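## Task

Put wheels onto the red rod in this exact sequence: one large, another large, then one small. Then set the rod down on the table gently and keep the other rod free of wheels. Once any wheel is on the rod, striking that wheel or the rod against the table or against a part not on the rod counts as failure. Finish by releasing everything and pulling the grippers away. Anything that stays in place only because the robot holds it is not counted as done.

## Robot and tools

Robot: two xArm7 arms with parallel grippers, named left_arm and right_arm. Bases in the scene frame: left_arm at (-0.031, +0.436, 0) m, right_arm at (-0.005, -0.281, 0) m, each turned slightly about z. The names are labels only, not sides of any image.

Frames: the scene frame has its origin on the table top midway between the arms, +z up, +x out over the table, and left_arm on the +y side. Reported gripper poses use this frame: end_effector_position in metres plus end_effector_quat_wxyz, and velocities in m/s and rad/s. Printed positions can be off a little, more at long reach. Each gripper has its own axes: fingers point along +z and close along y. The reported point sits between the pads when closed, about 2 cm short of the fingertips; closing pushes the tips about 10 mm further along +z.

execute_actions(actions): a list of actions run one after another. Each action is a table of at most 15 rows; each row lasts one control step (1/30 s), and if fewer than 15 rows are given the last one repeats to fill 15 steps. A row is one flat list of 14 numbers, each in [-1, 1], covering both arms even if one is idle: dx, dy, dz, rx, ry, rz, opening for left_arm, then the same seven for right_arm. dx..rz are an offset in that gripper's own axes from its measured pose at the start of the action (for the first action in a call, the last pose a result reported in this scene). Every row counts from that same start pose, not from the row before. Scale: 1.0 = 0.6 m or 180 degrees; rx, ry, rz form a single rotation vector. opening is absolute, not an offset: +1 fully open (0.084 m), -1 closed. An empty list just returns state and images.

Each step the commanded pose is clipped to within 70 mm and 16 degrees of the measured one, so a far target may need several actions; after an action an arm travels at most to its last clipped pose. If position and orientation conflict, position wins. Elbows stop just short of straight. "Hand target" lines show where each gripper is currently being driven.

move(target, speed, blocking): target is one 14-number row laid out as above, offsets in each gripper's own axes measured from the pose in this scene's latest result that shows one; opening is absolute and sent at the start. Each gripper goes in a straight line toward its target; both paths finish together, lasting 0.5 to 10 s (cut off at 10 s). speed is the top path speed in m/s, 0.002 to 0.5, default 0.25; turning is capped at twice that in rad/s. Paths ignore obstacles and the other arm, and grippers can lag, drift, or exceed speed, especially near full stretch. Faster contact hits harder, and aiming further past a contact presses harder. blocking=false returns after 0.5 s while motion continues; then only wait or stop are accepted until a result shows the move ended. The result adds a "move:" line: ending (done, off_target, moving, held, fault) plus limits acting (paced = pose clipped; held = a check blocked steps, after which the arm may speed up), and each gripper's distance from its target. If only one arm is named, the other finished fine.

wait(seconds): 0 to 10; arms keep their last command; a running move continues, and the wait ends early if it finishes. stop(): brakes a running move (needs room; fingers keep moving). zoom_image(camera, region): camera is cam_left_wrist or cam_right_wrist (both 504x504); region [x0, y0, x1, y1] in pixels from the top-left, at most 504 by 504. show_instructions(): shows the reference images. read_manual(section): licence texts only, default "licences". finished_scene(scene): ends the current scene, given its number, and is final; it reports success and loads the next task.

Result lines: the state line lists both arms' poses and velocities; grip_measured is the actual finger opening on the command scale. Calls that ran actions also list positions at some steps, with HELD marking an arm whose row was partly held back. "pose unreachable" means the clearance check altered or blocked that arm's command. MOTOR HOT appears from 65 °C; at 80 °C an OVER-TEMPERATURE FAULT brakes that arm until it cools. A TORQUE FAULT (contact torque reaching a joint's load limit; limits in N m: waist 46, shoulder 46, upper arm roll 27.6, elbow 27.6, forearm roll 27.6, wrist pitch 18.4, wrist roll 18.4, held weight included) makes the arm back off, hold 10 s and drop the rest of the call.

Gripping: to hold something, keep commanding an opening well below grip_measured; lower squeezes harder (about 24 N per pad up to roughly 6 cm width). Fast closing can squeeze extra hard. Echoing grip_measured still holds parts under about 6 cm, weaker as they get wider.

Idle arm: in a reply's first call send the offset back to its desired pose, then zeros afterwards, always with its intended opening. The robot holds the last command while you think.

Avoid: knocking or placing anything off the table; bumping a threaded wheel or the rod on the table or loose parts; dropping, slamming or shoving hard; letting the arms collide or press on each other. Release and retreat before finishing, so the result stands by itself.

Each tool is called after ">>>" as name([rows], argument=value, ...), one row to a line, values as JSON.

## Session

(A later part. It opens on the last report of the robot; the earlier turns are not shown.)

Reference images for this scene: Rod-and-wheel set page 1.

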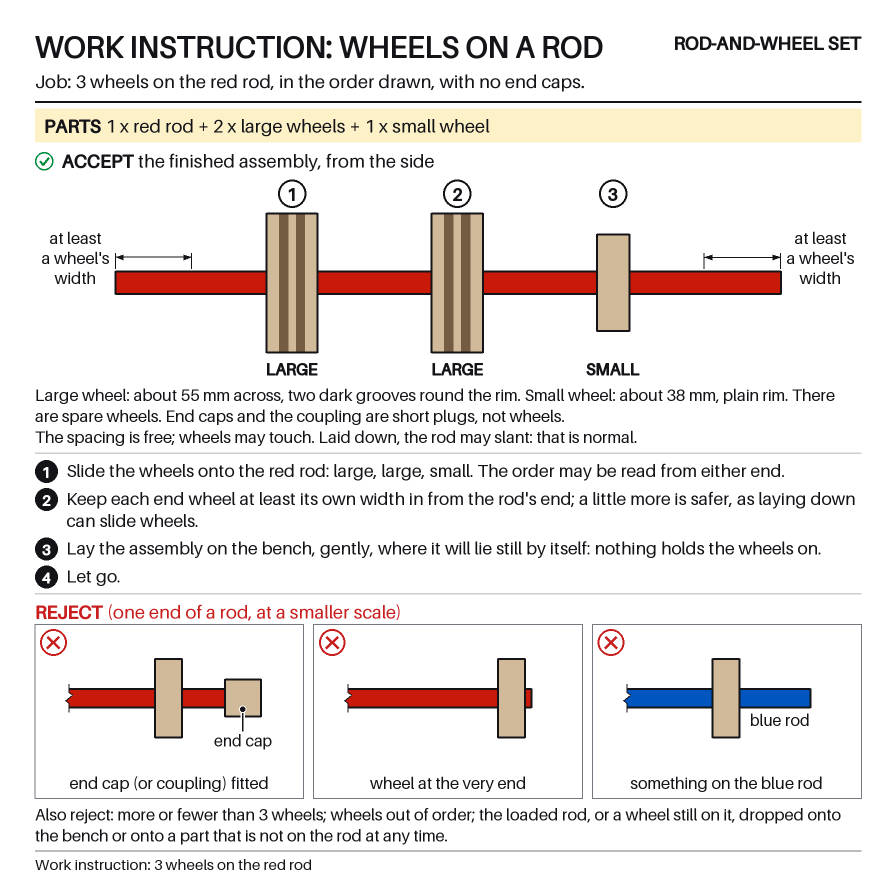

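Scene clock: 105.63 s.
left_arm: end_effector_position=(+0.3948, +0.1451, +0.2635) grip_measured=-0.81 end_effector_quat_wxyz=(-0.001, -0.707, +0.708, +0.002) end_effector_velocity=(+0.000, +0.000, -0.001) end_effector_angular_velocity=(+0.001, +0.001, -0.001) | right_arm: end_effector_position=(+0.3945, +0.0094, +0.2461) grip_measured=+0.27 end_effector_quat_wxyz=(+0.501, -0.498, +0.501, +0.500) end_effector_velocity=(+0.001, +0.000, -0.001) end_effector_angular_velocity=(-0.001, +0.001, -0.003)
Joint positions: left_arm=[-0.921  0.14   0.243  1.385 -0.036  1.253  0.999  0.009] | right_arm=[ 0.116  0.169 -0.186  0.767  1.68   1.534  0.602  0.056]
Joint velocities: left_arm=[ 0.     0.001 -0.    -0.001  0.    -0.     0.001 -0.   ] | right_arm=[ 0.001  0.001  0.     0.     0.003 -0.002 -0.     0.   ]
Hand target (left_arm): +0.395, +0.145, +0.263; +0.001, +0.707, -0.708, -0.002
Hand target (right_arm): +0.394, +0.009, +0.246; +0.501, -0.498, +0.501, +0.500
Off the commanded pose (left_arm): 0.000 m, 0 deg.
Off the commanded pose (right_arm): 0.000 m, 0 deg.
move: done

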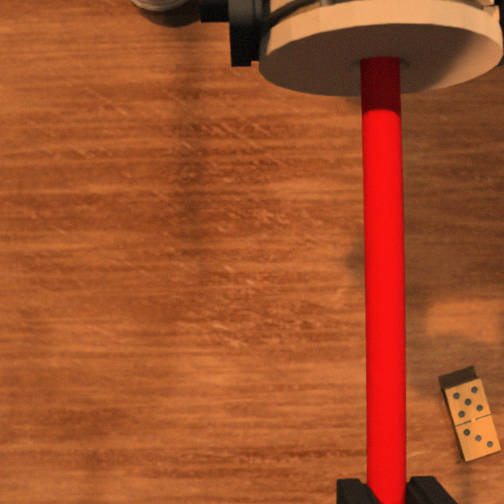

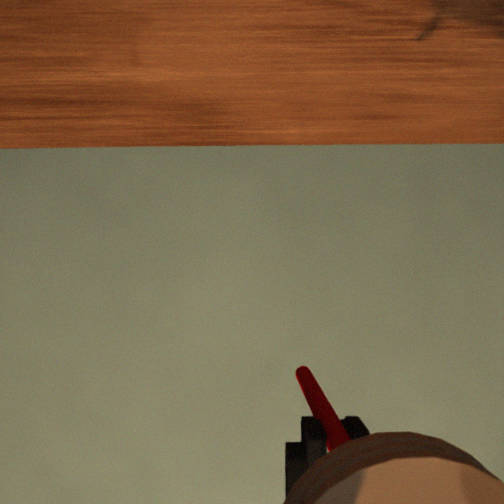

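In. Next L2 at (.473,-.103), rz +0.2.

>>> move(target=[0,0,0,0,0,0,-1,0,0,0.085,0,0,0,-0.2], speed=0.04)

>>> move(target=[0,0,0,0,0,0,-1,0,0,0,0,0,0,0.65])

>>> move(target=[0,0,0,0,0,0,-1,0,0,-0.272,0,0,0,0.65])

>>> move(target=[0,0,0,0,0,0,-1,0.1,-0.131,0,0,0.5,0,0.65], speed=0.35)

>>> move(target=[0,0,0,0,0,0,-1,0,0,0.12,0,0,0.2,0.65], speed=0.3)

Scene clock: 120.20 s.
left_arm: end_effector_position=(+0.3948, +0.1451, +0.2635) grip_measured=-0.81 end_effector_quat_wxyz=(-0.001, -0.707, +0.708, +0.002) end_effector_velocity=(-0.000, -0.000, -0.000) end_effector_angular_velocity=(+0.000, +0.000, -0.001) | right_arm: end_effector_position=(+0.3946, +0.0603, +0.2460) grip_measured=+0.27 end_effector_quat_wxyz=(+0.501, -0.498, +0.501, +0.500) end_effector_velocity=(+0.000, +0.000, +0.000) end_effector_angular_velocity=(-0.000, -0.001, -0.001)
Joint positions: left_arm=[-0.921  0.14   0.243  1.385 -0.036  1.253  0.999  0.009] | right_arm=[ 0.189  0.192 -0.12   0.801  1.791  1.447  0.602  0.056]
Joint velocities: left_arm=[-0.     0.    -0.    -0.001  0.    -0.     0.001 -0.   ] | right_arm=[ 0.001 -0.001  0.     0.001  0.001 -0.002 -0.     0.   ]
Hand target (left_arm): +0.395, +0.145, +0.263; +0.001, +0.707, -0.708, -0.002
Hand target (right_arm): +0.395, +0.060, +0.246; +0.501, -0.498, +0.501, +0.500
Off the commanded pose (left_arm): 0.000 m, 0 deg.
Off the commanded pose (right_arm): 0.000 m, 0 deg.
move: done

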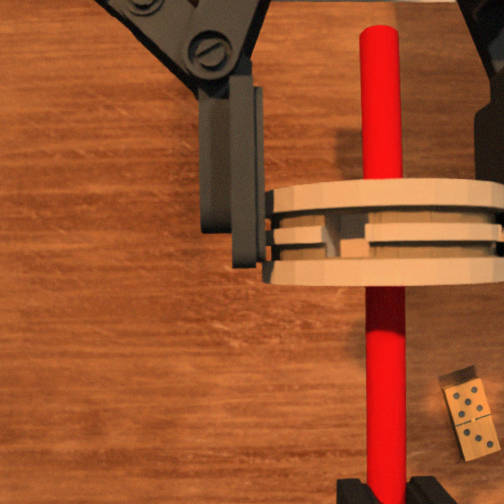

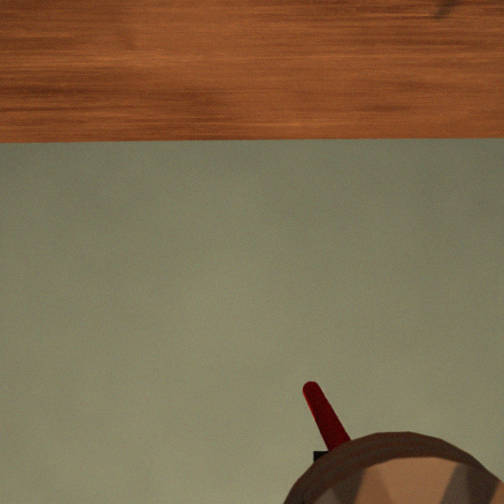

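Scene clock: 120.73 s.
left_arm: end_effector_position=(+0.3948, +0.1451, +0.2635) grip_measured=-0.81 end_effector_quat_wxyz=(-0.001, -0.707, +0.708, +0.002) end_effector_velocity=(+0.000, +0.001, -0.000) end_effector_angular_velocity=(-0.000, +0.001, +0.002) | right_arm: end_effector_position=(+0.3947, +0.0603, +0.2460) grip_measured=+0.65 end_effector_quat_wxyz=(+0.501, -0.498, +0.501, +0.500) end_effector_velocity=(+0.000, -0.000, -0.000) end_effector_angular_velocity=(-0.000, +0.001, -0.001)
Joint positions: left_arm=[-0.921  0.14   0.243  1.385 -0.036  1.253  0.999  0.009] | right_arm=[ 0.189  0.192 -0.12   0.801  1.791  1.447  0.602  0.071]
Joint velocities: left_arm=[ 0.001  0.    -0.    -0.001 -0.001  0.    -0.    -0.   ] | right_arm=[-0.001  0.    -0.    -0.001  0.    -0.     0.     0.   ]
Hand target (left_arm): +0.395, +0.145, +0.263; +0.001, +0.707, -0.708, -0.002
Hand target (right_arm): +0.395, +0.060, +0.246; +0.501, -0.498, +0.501, +0.500
Off the commanded pose (left_arm): 0.000 m, 0 deg.
Off the commanded pose (right_arm): 0.000 m, 0 deg.
move: done

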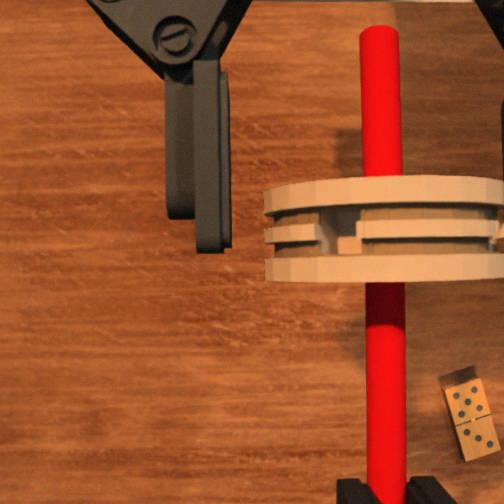

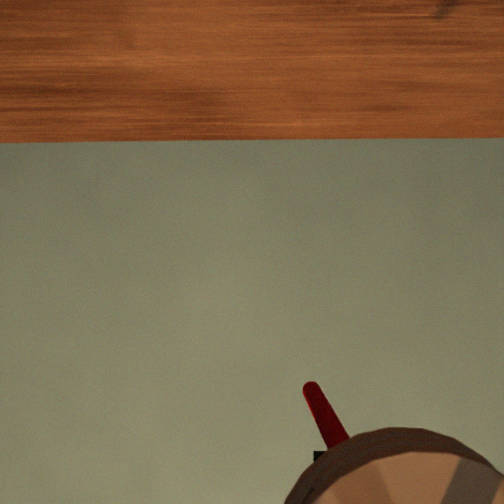

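Scene clock: 121.87 s.
left_arm: end_effector_position=(+0.3948, +0.1451, +0.2635) grip_measured=-0.81 end_effector_quat_wxyz=(-0.001, -0.707, +0.708, +0.002) end_effector_velocity=(+0.000, -0.000, +0.000) end_effector_angular_velocity=(-0.001, -0.001, +0.001) | right_arm: end_effector_position=(+0.3940, -0.1022, +0.2463) grip_measured=+0.65 end_effector_quat_wxyz=(+0.500, -0.499, +0.501, +0.500) end_effector_velocity=(+0.002, -0.006, -0.000) end_effector_angular_velocity=(-0.002, -0.002, -0.010)
Joint positions: left_arm=[-0.921  0.14   0.243  1.385 -0.036  1.253  0.999  0.009] | right_arm=[-0.052  0.189 -0.336  0.788  1.437  1.738  0.593  0.071]
Joint velocities: left_arm=[-0.     0.    -0.     0.001 -0.     0.    -0.001 -0.   ] | right_arm=[-0.008  0.002 -0.009  0.003 -0.005  0.004 -0.001 -0.   ]
Hand target (left_arm): +0.395, +0.145, +0.263; +0.001, +0.707, -0.708, -0.002
Hand target (right_arm): +0.394, -0.103, +0.246; +0.501, -0.498, +0.501, +0.499
Off the commanded pose (left_arm): 0.000 m, 0 deg.
Off the commanded pose (right_arm): 0.001 m, 0 deg.
move: done

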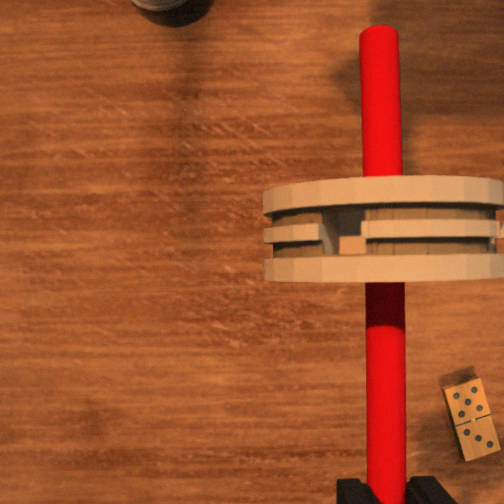

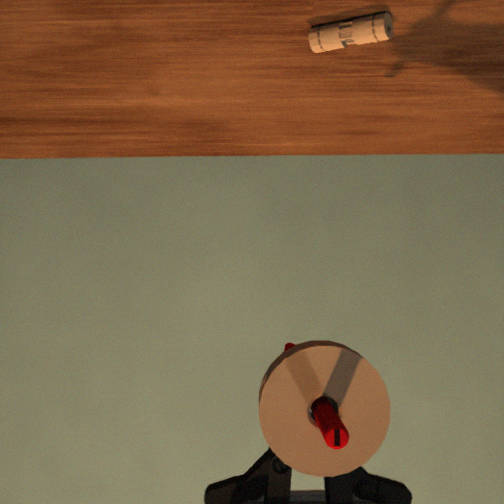

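Scene clock: 124.63 s.
left_arm: end_effector_position=(+0.3948, +0.1451, +0.2635) grip_measured=-0.81 end_effector_quat_wxyz=(-0.001, -0.707, +0.708, +0.002) end_effector_velocity=(-0.001, -0.000, -0.000) end_effector_angular_velocity=(-0.000, +0.001, -0.002) | right_arm: end_effector_position=(+0.4715, -0.1022, +0.1855) grip_measured=+0.65 end_effector_quat_wxyz=(-0.001, -0.706, +0.708, +0.002) end_effector_velocity=(-0.001, +0.002, +0.000) end_effector_angular_velocity=(-0.007, +0.001, +0.004)
Joint positions: left_arm=[-0.921  0.14   0.243  1.385 -0.036  1.253  0.999  0.009] | right_arm=[ 0.297  0.168 -0.12   1.197  0.027  1.034  1.914  0.071]
Joint velocities: left_arm=[-0.001 -0.    -0.    -0.001 -0.    -0.     0.001 -0.   ] | right_arm=[ 0.004  0.003  0.002  0.005 -0.007  0.006  0.005 -0.   ]
Hand target (left_arm): +0.395, +0.145, +0.263; +0.001, +0.707, -0.708, -0.002
Hand target (right_arm): +0.471, -0.102, +0.185; +0.001, +0.706, -0.708, -0.002
Off the commanded pose (left_arm): 0.000 m, 0 deg.
Off the commanded pose (right_arm): 0.001 m, 0 deg.
move: done

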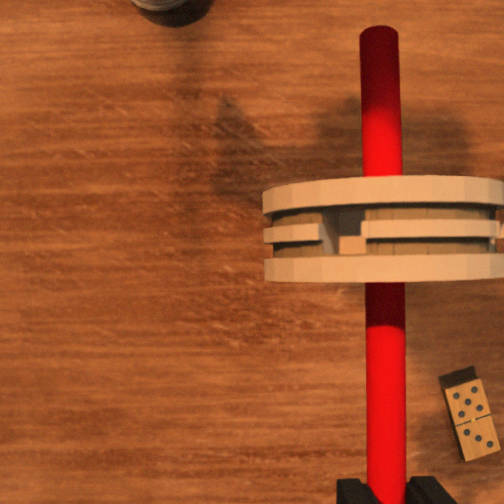

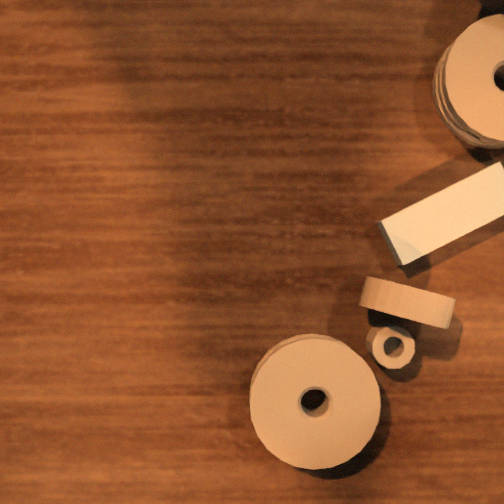

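Scene clock: 126.17 s.
left_arm: end_effector_position=(+0.3948, +0.1451, +0.2635) grip_measured=-0.81 end_effector_quat_wxyz=(-0.001, -0.707, +0.708, +0.002) end_effector_velocity=(+0.000, +0.000, +0.000) end_effector_angular_velocity=(-0.000, -0.000, +0.000) | right_arm: end_effector_position=(+0.4716, -0.1023, +0.1137) grip_measured=+0.65 end_effector_quat_wxyz=(-0.001, -0.453, +0.892, +0.002) end_effector_velocity=(-0.001, -0.000, -0.001) end_effector_angular_velocity=(-0.001, +0.000, -0.006)
Joint positions: left_arm=[-0.921  0.14   0.243  1.385 -0.036  1.253  0.999  0.009] | right_arm=[ 0.343  0.267 -0.168  1.104  0.063  0.845  2.516  0.071]
Joint velocities: left_arm=[ 0.    -0.    -0.     0.001 -0.     0.    -0.     0.   ] | right_arm=[ 0.001  0.    -0.001 -0.003 -0.001 -0.002  0.007  0.   ]
Hand target (left_arm): +0.395, +0.145, +0.263; +0.001, +0.707, -0.708, -0.002
Hand target (right_arm): +0.471, -0.102, +0.113; -0.002, -0.452, +0.892, +0.002
Off the commanded pose (left_arm): 0.000 m, 0 deg.
Off the commanded pose (right_arm): 0.001 m, 0 deg.
move: done

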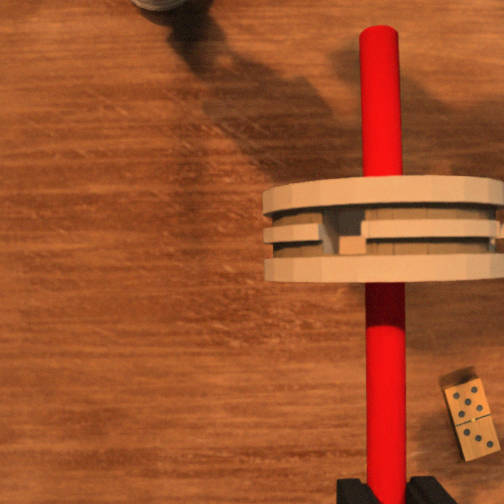

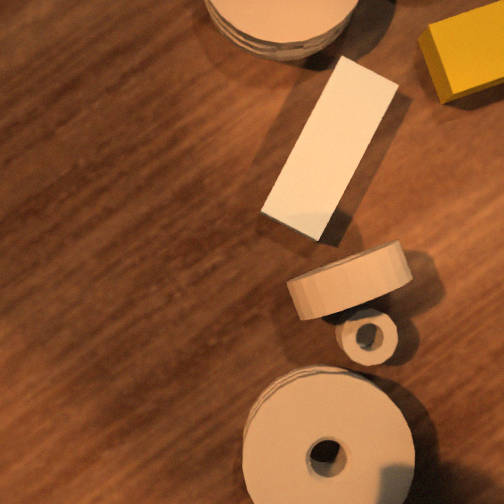

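>>> move(target=[0,0,0,0,0,0,-1,0.001,-0.0105,0.154,0,0,0,0.65], speed=0.08)

>>> move(target=[0,0,0,0,0,0,-1,0,0,0,0,0,0,-0.2])

>>> move(target=[0,0,0,0,0,0,-1,0,0,-0.28,0,0,-0.2,-0.2])

>>> move(target=[0,0,0,0,0,0,-1,0.015,0.138,-0.094,0,-0.5,0,-0.2], speed=0.35)

Scene clock: 137.47 s.
left_arm: end_effector_position=(+0.3948, +0.1451, +0.2635) grip_measured=-0.81 end_effector_quat_wxyz=(-0.001, -0.707, +0.708, +0.002) end_effector_velocity=(+0.000, +0.000, +0.000) end_effector_angular_velocity=(-0.000, -0.000, -0.001) | right_arm: end_effector_position=(+0.4765, -0.1066, +0.0217) grip_measured=+0.65 end_effector_quat_wxyz=(-0.001, -0.452, +0.892, +0.002) end_effector_velocity=(-0.001, -0.000, -0.002) end_effector_angular_velocity=(-0.000, +0.002, -0.000)
Joint positions: left_arm=[-0.921  0.14   0.243  1.385 -0.036  1.253  0.999  0.009] | right_arm=[ 0.318  0.457 -0.147  1.071  0.116  0.623  2.469  0.071]
Joint velocities: left_arm=[ 0.001  0.     0.     0.    -0.    -0.     0.002  0.   ] | right_arm=[-0.     0.003  0.001 -0.001  0.001 -0.002 -0.001 -0.   ]
Hand target (left_arm): +0.395, +0.145, +0.263; +0.001, +0.707, -0.708, -0.002
Hand target (right_arm): +0.476, -0.107, +0.021; -0.001, -0.452, +0.892, +0.002
Off the commanded pose (left_arm): 0.000 m, 0 deg.
Off the commanded pose (right_arm): 0.001 m, 0 deg.
move: done

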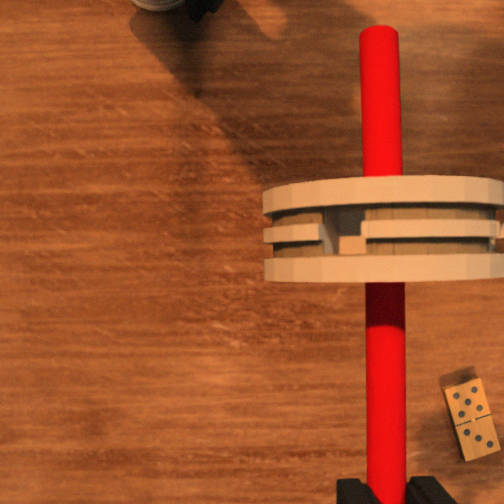

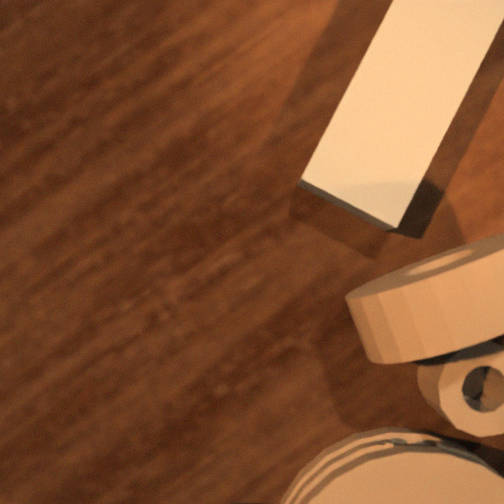

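Scene clock: 137.97 s.
left_arm: end_effector_position=(+0.3948, +0.1451, +0.2635) grip_measured=-0.81 end_effector_quat_wxyz=(-0.001, -0.707, +0.708, +0.002) end_effector_velocity=(+0.000, +0.000, -0.000) end_effector_angular_velocity=(+0.000, -0.000, -0.001) | right_arm: end_effector_position=(+0.4765, -0.1065, +0.0218) grip_measured=+0.27 end_effector_quat_wxyz=(-0.001, -0.452, +0.892, +0.002) end_effector_velocity=(-0.000, -0.000, -0.000) end_effector_angular_velocity=(-0.000, +0.001, +0.000)
Joint positions: left_arm=[-0.921  0.14   0.243  1.385 -0.036  1.253  0.999  0.009] | right_arm=[ 0.318  0.457 -0.147  1.071  0.116  0.623  2.469  0.056]
Joint velocities: left_arm=[ 0.     0.     0.     0.     0.    -0.     0.001 -0.   ] | right_arm=[-0.001  0.001  0.001  0.    -0.     0.    -0.     0.   ]
Hand target (left_arm): +0.395, +0.145, +0.263; +0.001, +0.707, -0.708, -0.002
Hand target (right_arm): +0.476, -0.107, +0.022; -0.001, -0.452, +0.892, +0.002
Off the commanded pose (left_arm): 0.000 m, 0 deg.
Off the commanded pose (right_arm): 0.000 m, 0 deg.
move: done

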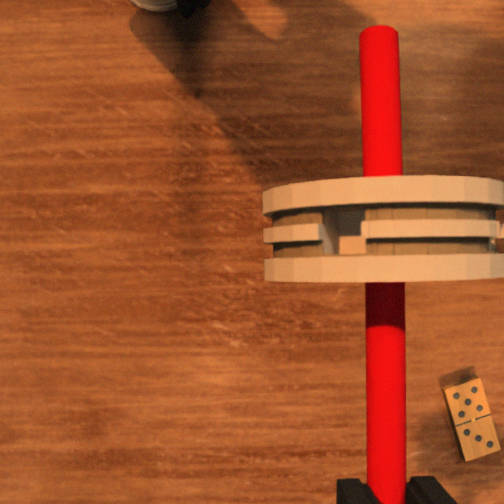

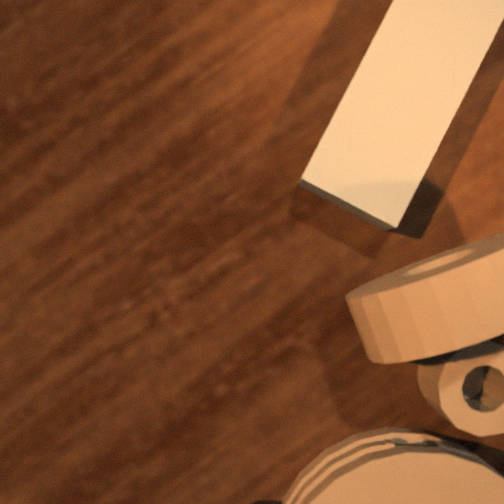

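Scene clock: 139.67 s.
left_arm: end_effector_position=(+0.3948, +0.1451, +0.2635) grip_measured=-0.81 end_effector_quat_wxyz=(-0.001, -0.707, +0.708, +0.002) end_effector_velocity=(+0.000, +0.000, +0.000) end_effector_angular_velocity=(-0.000, -0.000, -0.000) | right_arm: end_effector_position=(+0.4762, -0.1064, +0.1891) grip_measured=+0.27 end_effector_quat_wxyz=(-0.001, -0.706, +0.708, +0.002) end_effector_velocity=(+0.002, +0.000, +0.004) end_effector_angular_velocity=(+0.002, -0.005, +0.005)
Joint positions: left_arm=[-0.921  0.14   0.243  1.385 -0.036  1.253  0.999  0.009] | right_arm=[ 0.271  0.174 -0.104  1.215  0.024  1.046  1.905  0.056]
Joint velocities: left_arm=[ 0.001  0.     0.     0.001 -0.    -0.     0.001 -0.   ] | right_arm=[-0.001 -0.002  0.     0.008  0.     0.005 -0.006  0.   ]
Hand target (left_arm): +0.395, +0.145, +0.263; +0.001, +0.707, -0.708, -0.002
Hand target (right_arm): +0.477, -0.106, +0.190; +0.000, +0.706, -0.708, -0.002
Off the commanded pose (left_arm): 0.000 m, 0 deg.
Off the commanded pose (right_arm): 0.001 m, 0 deg.
move: done

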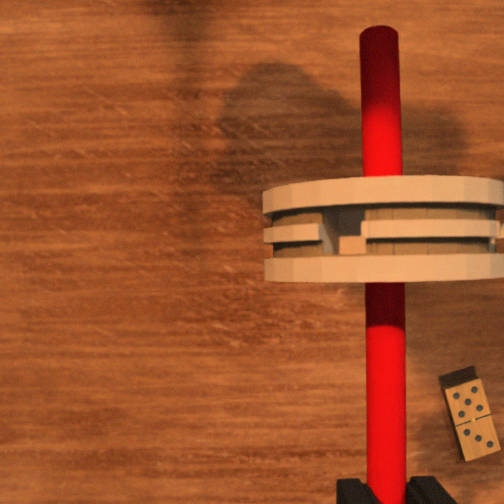

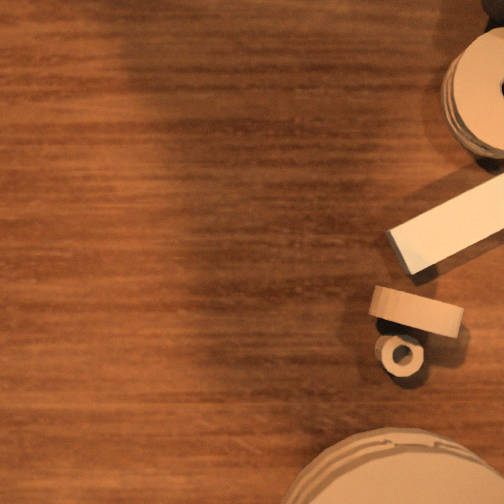

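Scene clock: 142.43 s.
left_arm: end_effector_position=(+0.3948, +0.1451, +0.2635) grip_measured=-0.81 end_effector_quat_wxyz=(-0.001, -0.707, +0.708, +0.002) end_effector_velocity=(+0.000, +0.000, +0.000) end_effector_angular_velocity=(-0.001, -0.000, +0.000) | right_arm: end_effector_position=(+0.3947, -0.1158, +0.2468) grip_measured=+0.27 end_effector_quat_wxyz=(+0.501, -0.499, +0.501, +0.500) end_effector_velocity=(-0.000, -0.001, -0.000) end_effector_angular_velocity=(+0.006, +0.002, -0.002)
Joint positions: left_arm=[-0.921  0.14   0.243  1.385 -0.036  1.253  0.999  0.009] | right_arm=[-0.097  0.198 -0.327  0.801  1.409  1.76   0.591  0.056]
Joint velocities: left_arm=[ 0.001 -0.     0.     0.    -0.001 -0.001  0.001  0.   ] | right_arm=[-0.002  0.004 -0.001 -0.002  0.002  0.006 -0.003  0.   ]
Hand target (left_arm): +0.395, +0.145, +0.263; +0.001, +0.707, -0.708, -0.002
Hand target (right_arm): +0.395, -0.116, +0.247; +0.501, -0.498, +0.501, +0.500
Off the commanded pose (left_arm): 0.000 m, 0 deg.
Off the commanded pose (right_arm): 0.001 m, 0 deg.
move: done

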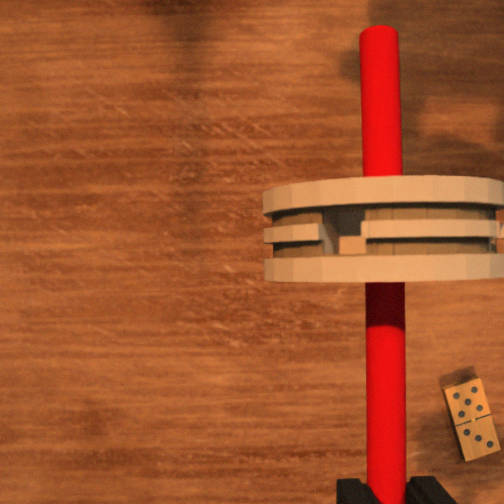

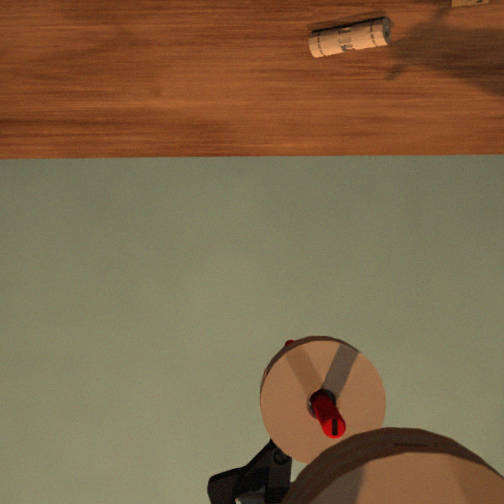

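>>> move(target=[0,0,0,0,0,0,-1,-0.0007,0.001,0.188,0,0,0,-0.2], speed=0.12)

>>> move(target=[0,0,0,0,0,0,-1,0,0,0.021,0,0,0,-0.2], speed=0.01)

Scene clock: 150.87 s.
left_arm: end_effector_position=(+0.3948, +0.1451, +0.2635) grip_measured=-0.81 end_effector_quat_wxyz=(-0.001, -0.707, +0.708, +0.002) end_effector_velocity=(-0.000, +0.000, -0.001) end_effector_angular_velocity=(+0.002, +0.001, +0.001) | right_arm: end_effector_position=(+0.3945, -0.0034, +0.2470) grip_measured=+0.27 end_effector_quat_wxyz=(+0.501, -0.498, +0.501, +0.499) end_effector_velocity=(-0.001, +0.003, -0.000) end_effector_angular_velocity=(-0.000, +0.000, +0.005)
Joint positions: left_arm=[-0.921  0.14   0.243  1.385 -0.036  1.253  0.999  0.009] | right_arm=[ 0.073  0.163 -0.178  0.762  1.65   1.553  0.603  0.056]
Joint velocities: left_arm=[ 0.     0.001 -0.    -0.001  0.001 -0.    -0.001  0.   ] | right_arm=[ 0.004  0.001  0.005  0.001  0.002 -0.003  0.     0.   ]
Hand target (left_arm): +0.395, +0.145, +0.263; +0.001, +0.707, -0.708, -0.002
Hand target (right_arm): +0.394, -0.003, +0.247; +0.501, -0.499, +0.501, +0.500
Off the commanded pose (left_arm): 0.000 m, 0 deg.
Off the commanded pose (right_arm): 0.001 m, 0 deg.
move: done

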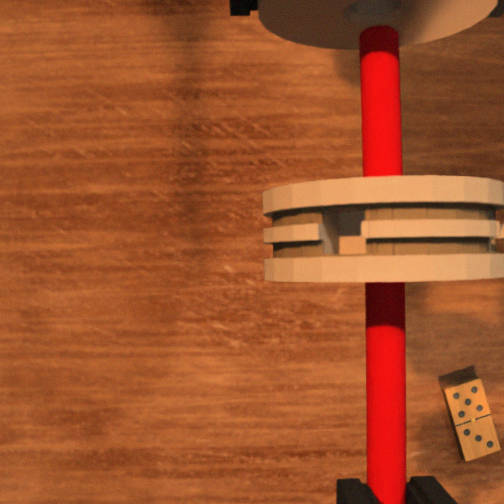

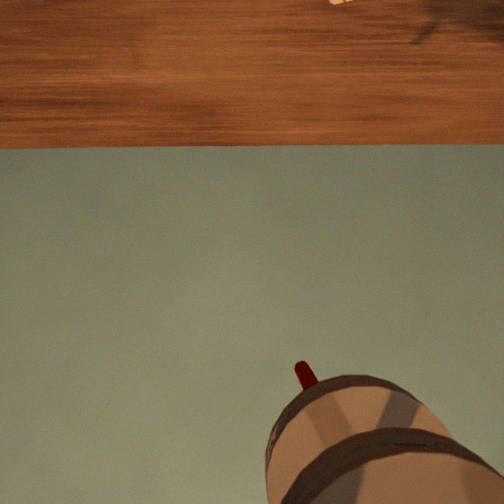

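Scene clock: 152.33 s.
left_arm: end_effector_position=(+0.3948, +0.1451, +0.2635) grip_measured=-0.81 end_effector_quat_wxyz=(-0.001, -0.707, +0.708, +0.002) end_effector_velocity=(-0.000, +0.000, -0.000) end_effector_angular_velocity=(+0.000, +0.001, -0.002) | right_arm: end_effector_position=(+0.3945, +0.0091, +0.2470) grip_measured=+0.27 end_effector_quat_wxyz=(+0.501, -0.498, +0.501, +0.499) end_effector_velocity=(+0.001, -0.000, -0.000) end_effector_angular_velocity=(-0.000, -0.000, -0.004)
Joint positions: left_arm=[-0.921  0.14   0.243  1.385 -0.036  1.253  0.999  0.009] | right_arm=[ 0.091  0.166 -0.161  0.766  1.678  1.531  0.603  0.056]
Joint velocities: left_arm=[-0.     0.     0.    -0.001 -0.     0.     0.002  0.   ] | right_arm=[-0.     0.     0.     0.     0.003 -0.002 -0.    -0.   ]
Hand target (left_arm): +0.395, +0.145, +0.263; +0.001, +0.707, -0.708, -0.002
Hand target (right_arm): +0.395, +0.009, +0.247; +0.501, -0.498, +0.501, +0.499
Off the commanded pose (left_arm): 0.000 m, 0 deg.
Off the commanded pose (right_arm): 0.000 m, 0 deg.
move: done

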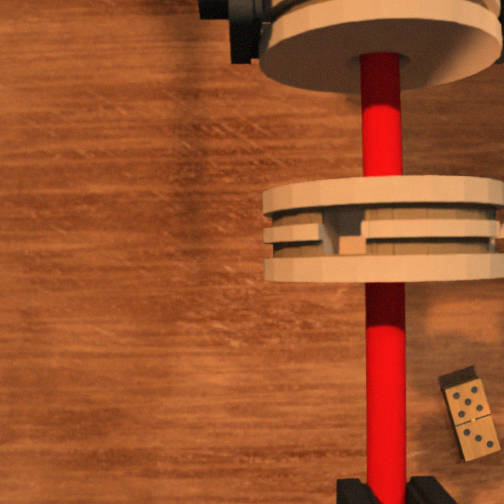

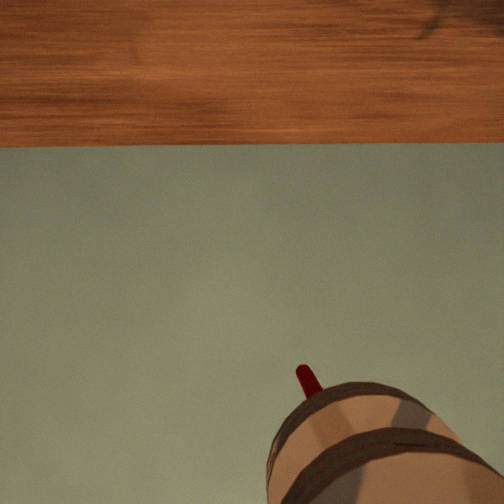

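>>> move(target=[0,0,0,0,0,0,-1,0,0,0.085,0,0,0,-0.2], speed=0.03)

>>> move(target=[0,0,0,0,0,0,-1,0,0,0,0,0,0,0.65])

>>> move(target=[0,0,0,0,0,0,-1,0,0,-0.2,0,0,0,0.65])

>>> move(target=[0,0,0,0,0,0,-1,0.1,0.098,-0.299,0,0.5,0,0.1], speed=0.35)

>>> move(target=[0,0,0,0,0,0,-1,0,0,0.05,0,0,-0.53,0.1], speed=0.4)

Scene clock: 166.87 s.
left_arm: end_effector_position=(+0.3948, +0.1451, +0.2635) grip_measured=-0.81 end_effector_quat_wxyz=(-0.001, -0.707, +0.708, +0.002) end_effector_velocity=(-0.000, -0.000, +0.000) end_effector_angular_velocity=(-0.001, +0.000, -0.001) | right_arm: end_effector_position=(+0.3946, +0.0600, +0.2469) grip_measured=+0.27 end_effector_quat_wxyz=(+0.501, -0.498, +0.501, +0.500) end_effector_velocity=(+0.001, -0.000, -0.000) end_effector_angular_velocity=(-0.001, -0.000, -0.004)
Joint positions: left_arm=[-0.921  0.14   0.243  1.385 -0.036  1.253  0.999  0.009] | right_arm=[ 0.165  0.189 -0.095  0.801  1.788  1.443  0.602  0.056]
Joint velocities: left_arm=[-0.    -0.    -0.001  0.    -0.001  0.     0.     0.   ] | right_arm=[ 0.001  0.001 -0.001  0.001  0.003 -0.003 -0.     0.   ]
Hand target (left_arm): +0.395, +0.145, +0.263; +0.001, +0.707, -0.708, -0.002
Hand target (right_arm): +0.395, +0.060, +0.247; +0.501, -0.498, +0.501, +0.500
Off the commanded pose (left_arm): 0.000 m, 0 deg.
Off the commanded pose (right_arm): 0.000 m, 0 deg.
move: done

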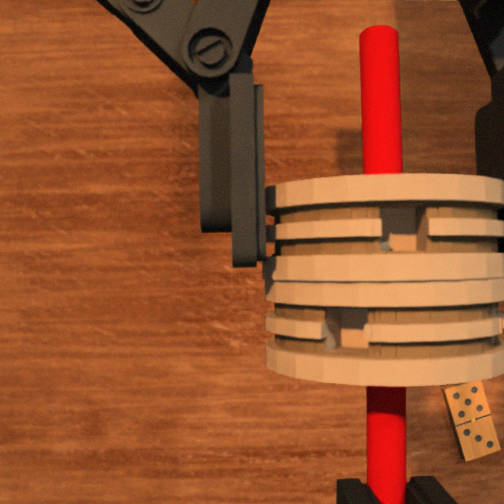

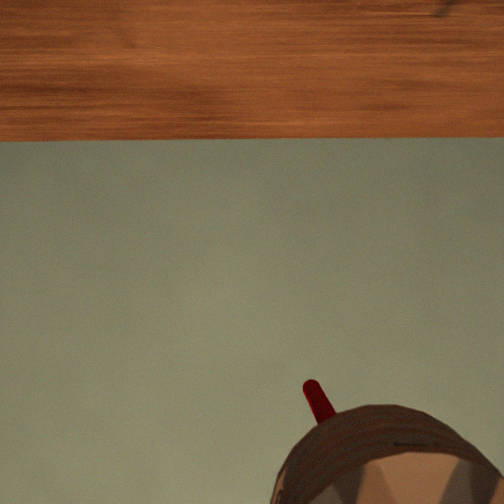

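Scene clock: 167.40 s.
left_arm: end_effector_position=(+0.3948, +0.1451, +0.2635) grip_measured=-0.81 end_effector_quat_wxyz=(-0.001, -0.707, +0.708, +0.002) end_effector_velocity=(-0.001, -0.001, -0.000) end_effector_angular_velocity=(-0.000, +0.000, -0.000) | right_arm: end_effector_position=(+0.3946, +0.0600, +0.2470) grip_measured=+0.65 end_effector_quat_wxyz=(+0.501, -0.498, +0.501, +0.500) end_effector_velocity=(+0.000, -0.000, +0.000) end_effector_angular_velocity=(-0.000, -0.000, -0.001)
Joint positions: left_arm=[-0.921  0.14   0.243  1.385 -0.036  1.253  0.999  0.009] | right_arm=[ 0.165  0.189 -0.095  0.801  1.788  1.443  0.602  0.071]
Joint velocities: left_arm=[-0.002  0.     0.    -0.    -0.    -0.    -0.002  0.   ] | right_arm=[ 0.    -0.    -0.001 -0.     0.    -0.    -0.     0.   ]
Hand target (left_arm): +0.395, +0.145, +0.263; +0.001, +0.707, -0.708, -0.002
Hand target (right_arm): +0.395, +0.060, +0.247; +0.501, -0.498, +0.501, +0.500
Off the commanded pose (left_arm): 0.000 m, 0 deg.
Off the commanded pose (right_arm): 0.000 m, 0 deg.
move: done

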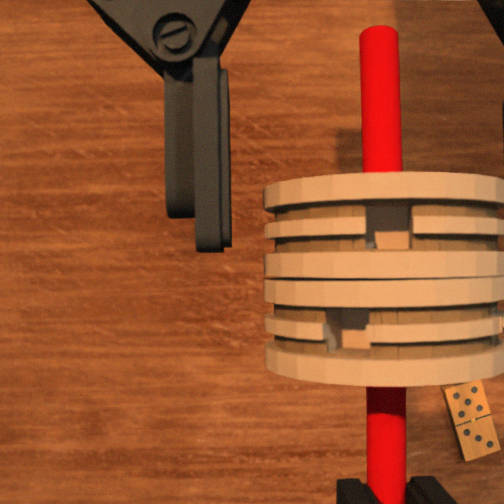

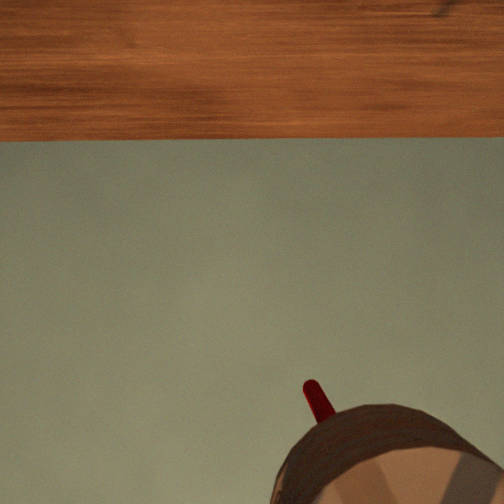

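Scene clock: 168.37 s.
left_arm: end_effector_position=(+0.3948, +0.1451, +0.2635) grip_measured=-0.81 end_effector_quat_wxyz=(-0.001, -0.707, +0.708, +0.002) end_effector_velocity=(-0.000, +0.000, -0.000) end_effector_angular_velocity=(-0.000, +0.001, +0.000) | right_arm: end_effector_position=(+0.3940, -0.0592, +0.2471) grip_measured=+0.65 end_effector_quat_wxyz=(+0.501, -0.499, +0.500, +0.500) end_effector_velocity=(+0.003, -0.006, -0.000) end_effector_angular_velocity=(-0.001, -0.001, -0.010)
Joint positions: left_arm=[-0.921  0.14   0.243  1.385 -0.036  1.253  0.999  0.009] | right_arm=[-0.011  0.166 -0.254  0.763  1.526  1.654  0.599  0.071]
Joint velocities: left_arm=[ 0.     0.    -0.    -0.001 -0.001  0.     0.    -0.   ] | right_arm=[-0.008  0.001 -0.007  0.001 -0.004  0.003 -0.     0.   ]
Hand target (left_arm): +0.395, +0.145, +0.263; +0.001, +0.707, -0.708, -0.002
Hand target (right_arm): +0.394, -0.060, +0.247; +0.501, -0.498, +0.501, +0.499
Off the commanded pose (left_arm): 0.000 m, 0 deg.
Off the commanded pose (right_arm): 0.001 m, 0 deg.
move: done

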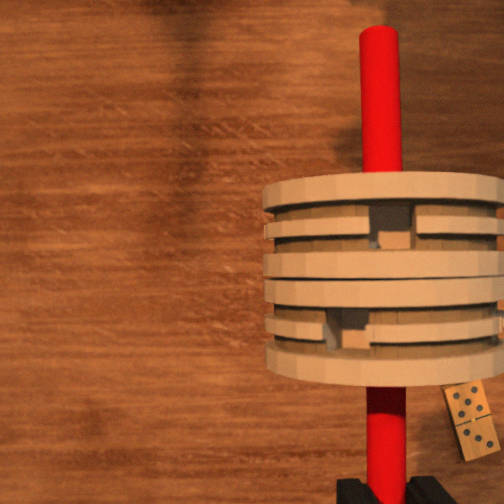

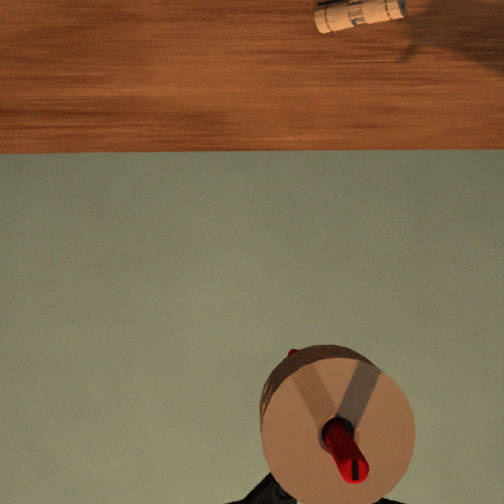

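Scene clock: 171.10 s.
left_arm: end_effector_position=(+0.3948, +0.1451, +0.2635) grip_measured=-0.81 end_effector_quat_wxyz=(-0.001, -0.707, +0.708, +0.002) end_effector_velocity=(-0.000, +0.000, -0.000) end_effector_angular_velocity=(-0.001, +0.001, -0.000) | right_arm: end_effector_position=(+0.3342, -0.2382, +0.1869) grip_measured=+0.09 end_effector_quat_wxyz=(-0.000, -0.706, +0.708, +0.001) end_effector_velocity=(-0.000, -0.001, -0.000) end_effector_angular_velocity=(-0.009, +0.000, -0.001)
Joint positions: left_arm=[-0.921  0.14   0.243  1.385 -0.036  1.253  0.999  0.009] | right_arm=[-0.149 -0.395  0.095  0.609  0.045  1.005  1.662  0.048]
Joint velocities: left_arm=[ 0.    -0.     0.    -0.001 -0.001  0.     0.001  0.   ] | right_arm=[-0.002 -0.     0.005 -0.    -0.008  0.001  0.008 -0.   ]
Hand target (left_arm): +0.395, +0.145, +0.263; +0.001, +0.707, -0.708, -0.002
Hand target (right_arm): +0.334, -0.238, +0.187; +0.001, +0.706, -0.708, -0.001
Off the commanded pose (left_arm): 0.000 m, 0 deg.
Off the commanded pose (right_arm): 0.000 m, 0 deg.
move: done

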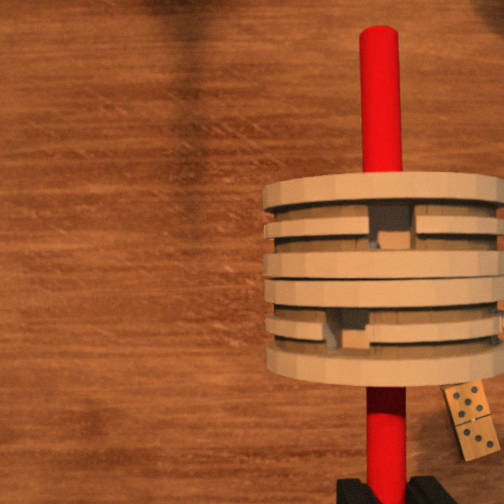

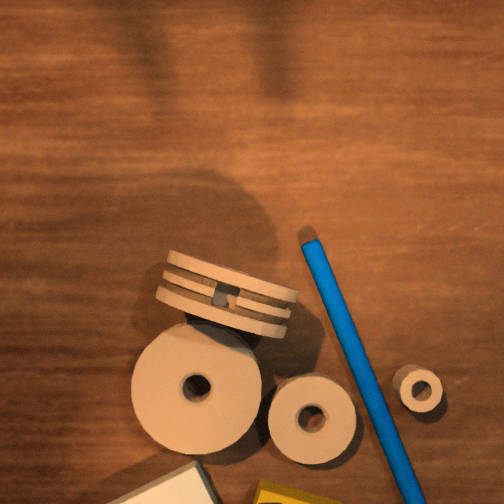

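Scene clock: 173.70 s.
left_arm: end_effector_position=(+0.3948, +0.1451, +0.2635) grip_measured=-0.81 end_effector_quat_wxyz=(-0.001, -0.707, +0.708, +0.002) end_effector_velocity=(-0.000, -0.000, -0.000) end_effector_angular_velocity=(-0.000, +0.000, +0.001) | right_arm: end_effector_position=(+0.3342, -0.2384, +0.1570) grip_measured=+0.09 end_effector_quat_wxyz=(-0.000, +0.999, +0.045, -0.001) end_effector_velocity=(-0.000, -0.000, -0.000) end_effector_angular_velocity=(+0.003, +0.002, +0.005)
Joint positions: left_arm=[-0.921  0.14   0.243  1.385 -0.036  1.253  0.999  0.009] | right_arm=[ 0.109 -0.351 -0.154  0.555 -0.066  0.905  0.088  0.048]
Joint velocities: left_arm=[-0.  0.  0. -0. -0. -0. -0.  0.] | right_arm=[-0.     0.001 -0.001 -0.     0.003 -0.    -0.008 -0.   ]
Hand target (left_arm): +0.395, +0.145, +0.263; +0.001, +0.707, -0.708, -0.002
Hand target (right_arm): +0.334, -0.238, +0.157; -0.001, +0.999, +0.046, -0.001
Off the commanded pose (left_arm): 0.000 m, 0 deg.
Off the commanded pose (right_arm): 0.000 m, 0 deg.
move: done

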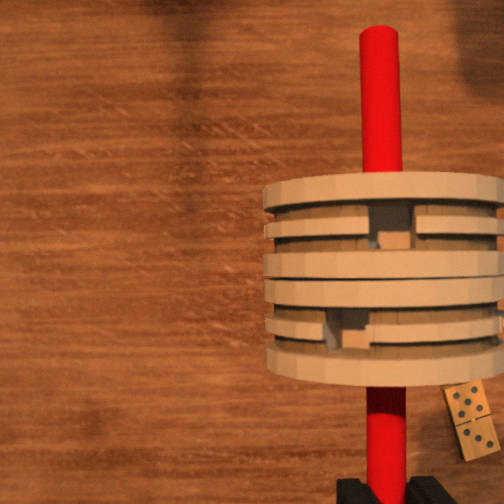

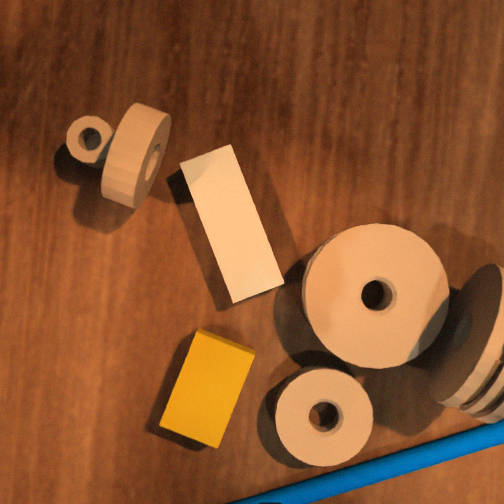

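>>> move(target=[0,0,0,0,0,0,-1,0.006,-0.0045,0.175,0,0,0.02,0.0], speed=0.12)

>>> move(target=[0,0,0,0,0,0,-1,0,0,0.034,0,0,0,0.0], speed=0.02)

Scene clock: 192.83 s.
left_arm: end_effector_position=(+0.3948, +0.1451, +0.2635) grip_measured=-0.81 end_effector_quat_wxyz=(-0.001, -0.707, +0.708, +0.002) end_effector_velocity=(+0.000, -0.000, +0.000) end_effector_angular_velocity=(-0.001, -0.000, +0.000) | right_arm: end_effector_position=(+0.3378, -0.2356, +0.0522) grip_measured=-0.01 end_effector_quat_wxyz=(-0.000, +1.000, +0.014, -0.001) end_effector_velocity=(-0.001, -0.000, -0.002) end_effector_angular_velocity=(+0.000, +0.004, -0.001)
Joint positions: left_arm=[-0.921  0.14   0.243  1.385 -0.036  1.253  0.999  0.009] | right_arm=[ 0.119 -0.067 -0.164  0.453 -0.02   0.52   0.12   0.044]
Joint velocities: left_arm=[ 0.    -0.     0.     0.    -0.001  0.     0.     0.   ] | right_arm=[-0.     0.004 -0.001 -0.003  0.003 -0.003 -0.002  0.   ]
Hand target (left_arm): +0.395, +0.145, +0.263; +0.001, +0.707, -0.708, -0.002
Hand target (right_arm): +0.337, -0.236, +0.052; -0.000, +1.000, +0.014, -0.001
Off the commanded pose (left_arm): 0.000 m, 0 deg.
Off the commanded pose (right_arm): 0.001 m, 0 deg.
move: done

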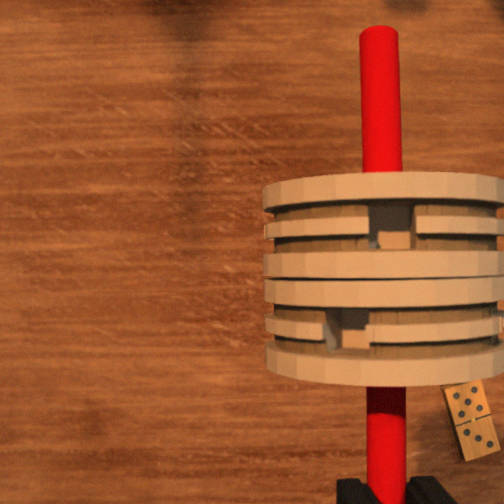

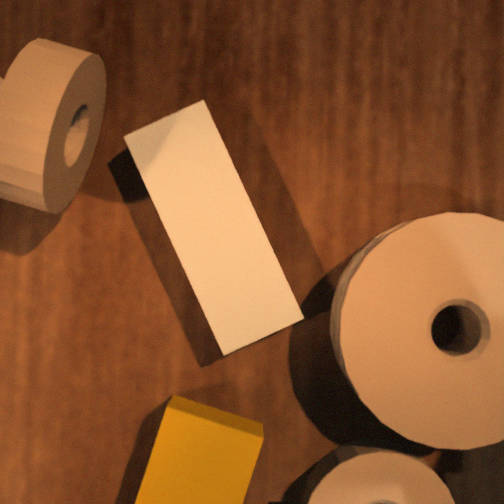

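Scene clock: 194.10 s.
left_arm: end_effector_position=(+0.3948, +0.1451, +0.2635) grip_measured=-0.81 end_effector_quat_wxyz=(-0.001, -0.707, +0.708, +0.002) end_effector_velocity=(-0.001, -0.000, -0.000) end_effector_angular_velocity=(+0.001, +0.001, -0.002) | right_arm: end_effector_position=(+0.3377, -0.2356, +0.0319) grip_measured=-0.01 end_effector_quat_wxyz=(-0.000, +1.000, +0.014, -0.001) end_effector_velocity=(+0.002, +0.000, +0.000) end_effector_angular_velocity=(+0.002, -0.005, -0.001)
Joint positions: left_arm=[-0.921  0.14   0.243  1.385 -0.036  1.253  0.999  0.009] | right_arm=[ 0.122  0.003 -0.164  0.446  0.003  0.444  0.103  0.044]
Joint velocities: left_arm=[-0.001 -0.     0.    -0.001  0.     0.     0.    -0.   ] | right_arm=[-0.     0.003  0.001  0.002  0.003 -0.006 -0.002  0.   ]
Hand target (left_arm): +0.395, +0.145, +0.263; +0.001, +0.707, -0.708, -0.002
Hand target (right_arm): +0.338, -0.236, +0.032; -0.000, +1.000, +0.014, -0.001
Off the commanded pose (left_arm): 0.000 m, 0 deg.
Off the commanded pose (right_arm): 0.000 m, 0 deg.
move: done

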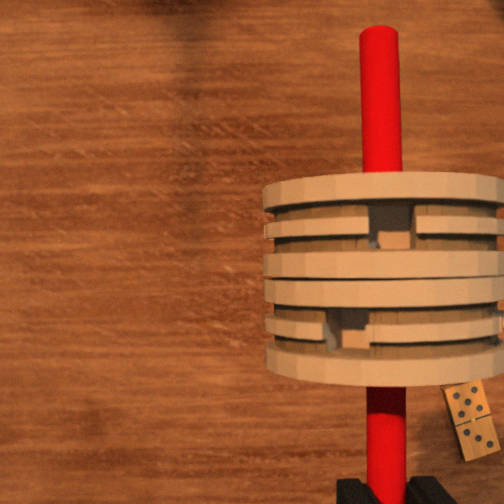

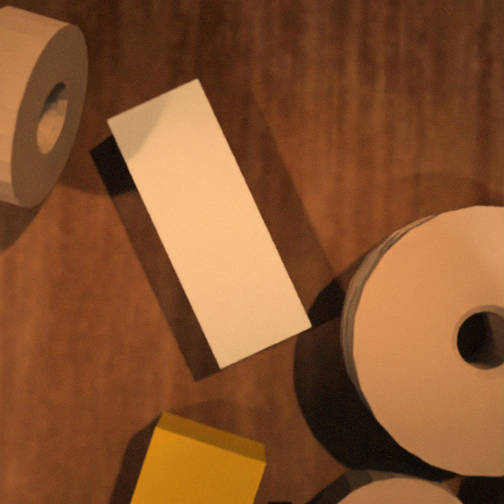

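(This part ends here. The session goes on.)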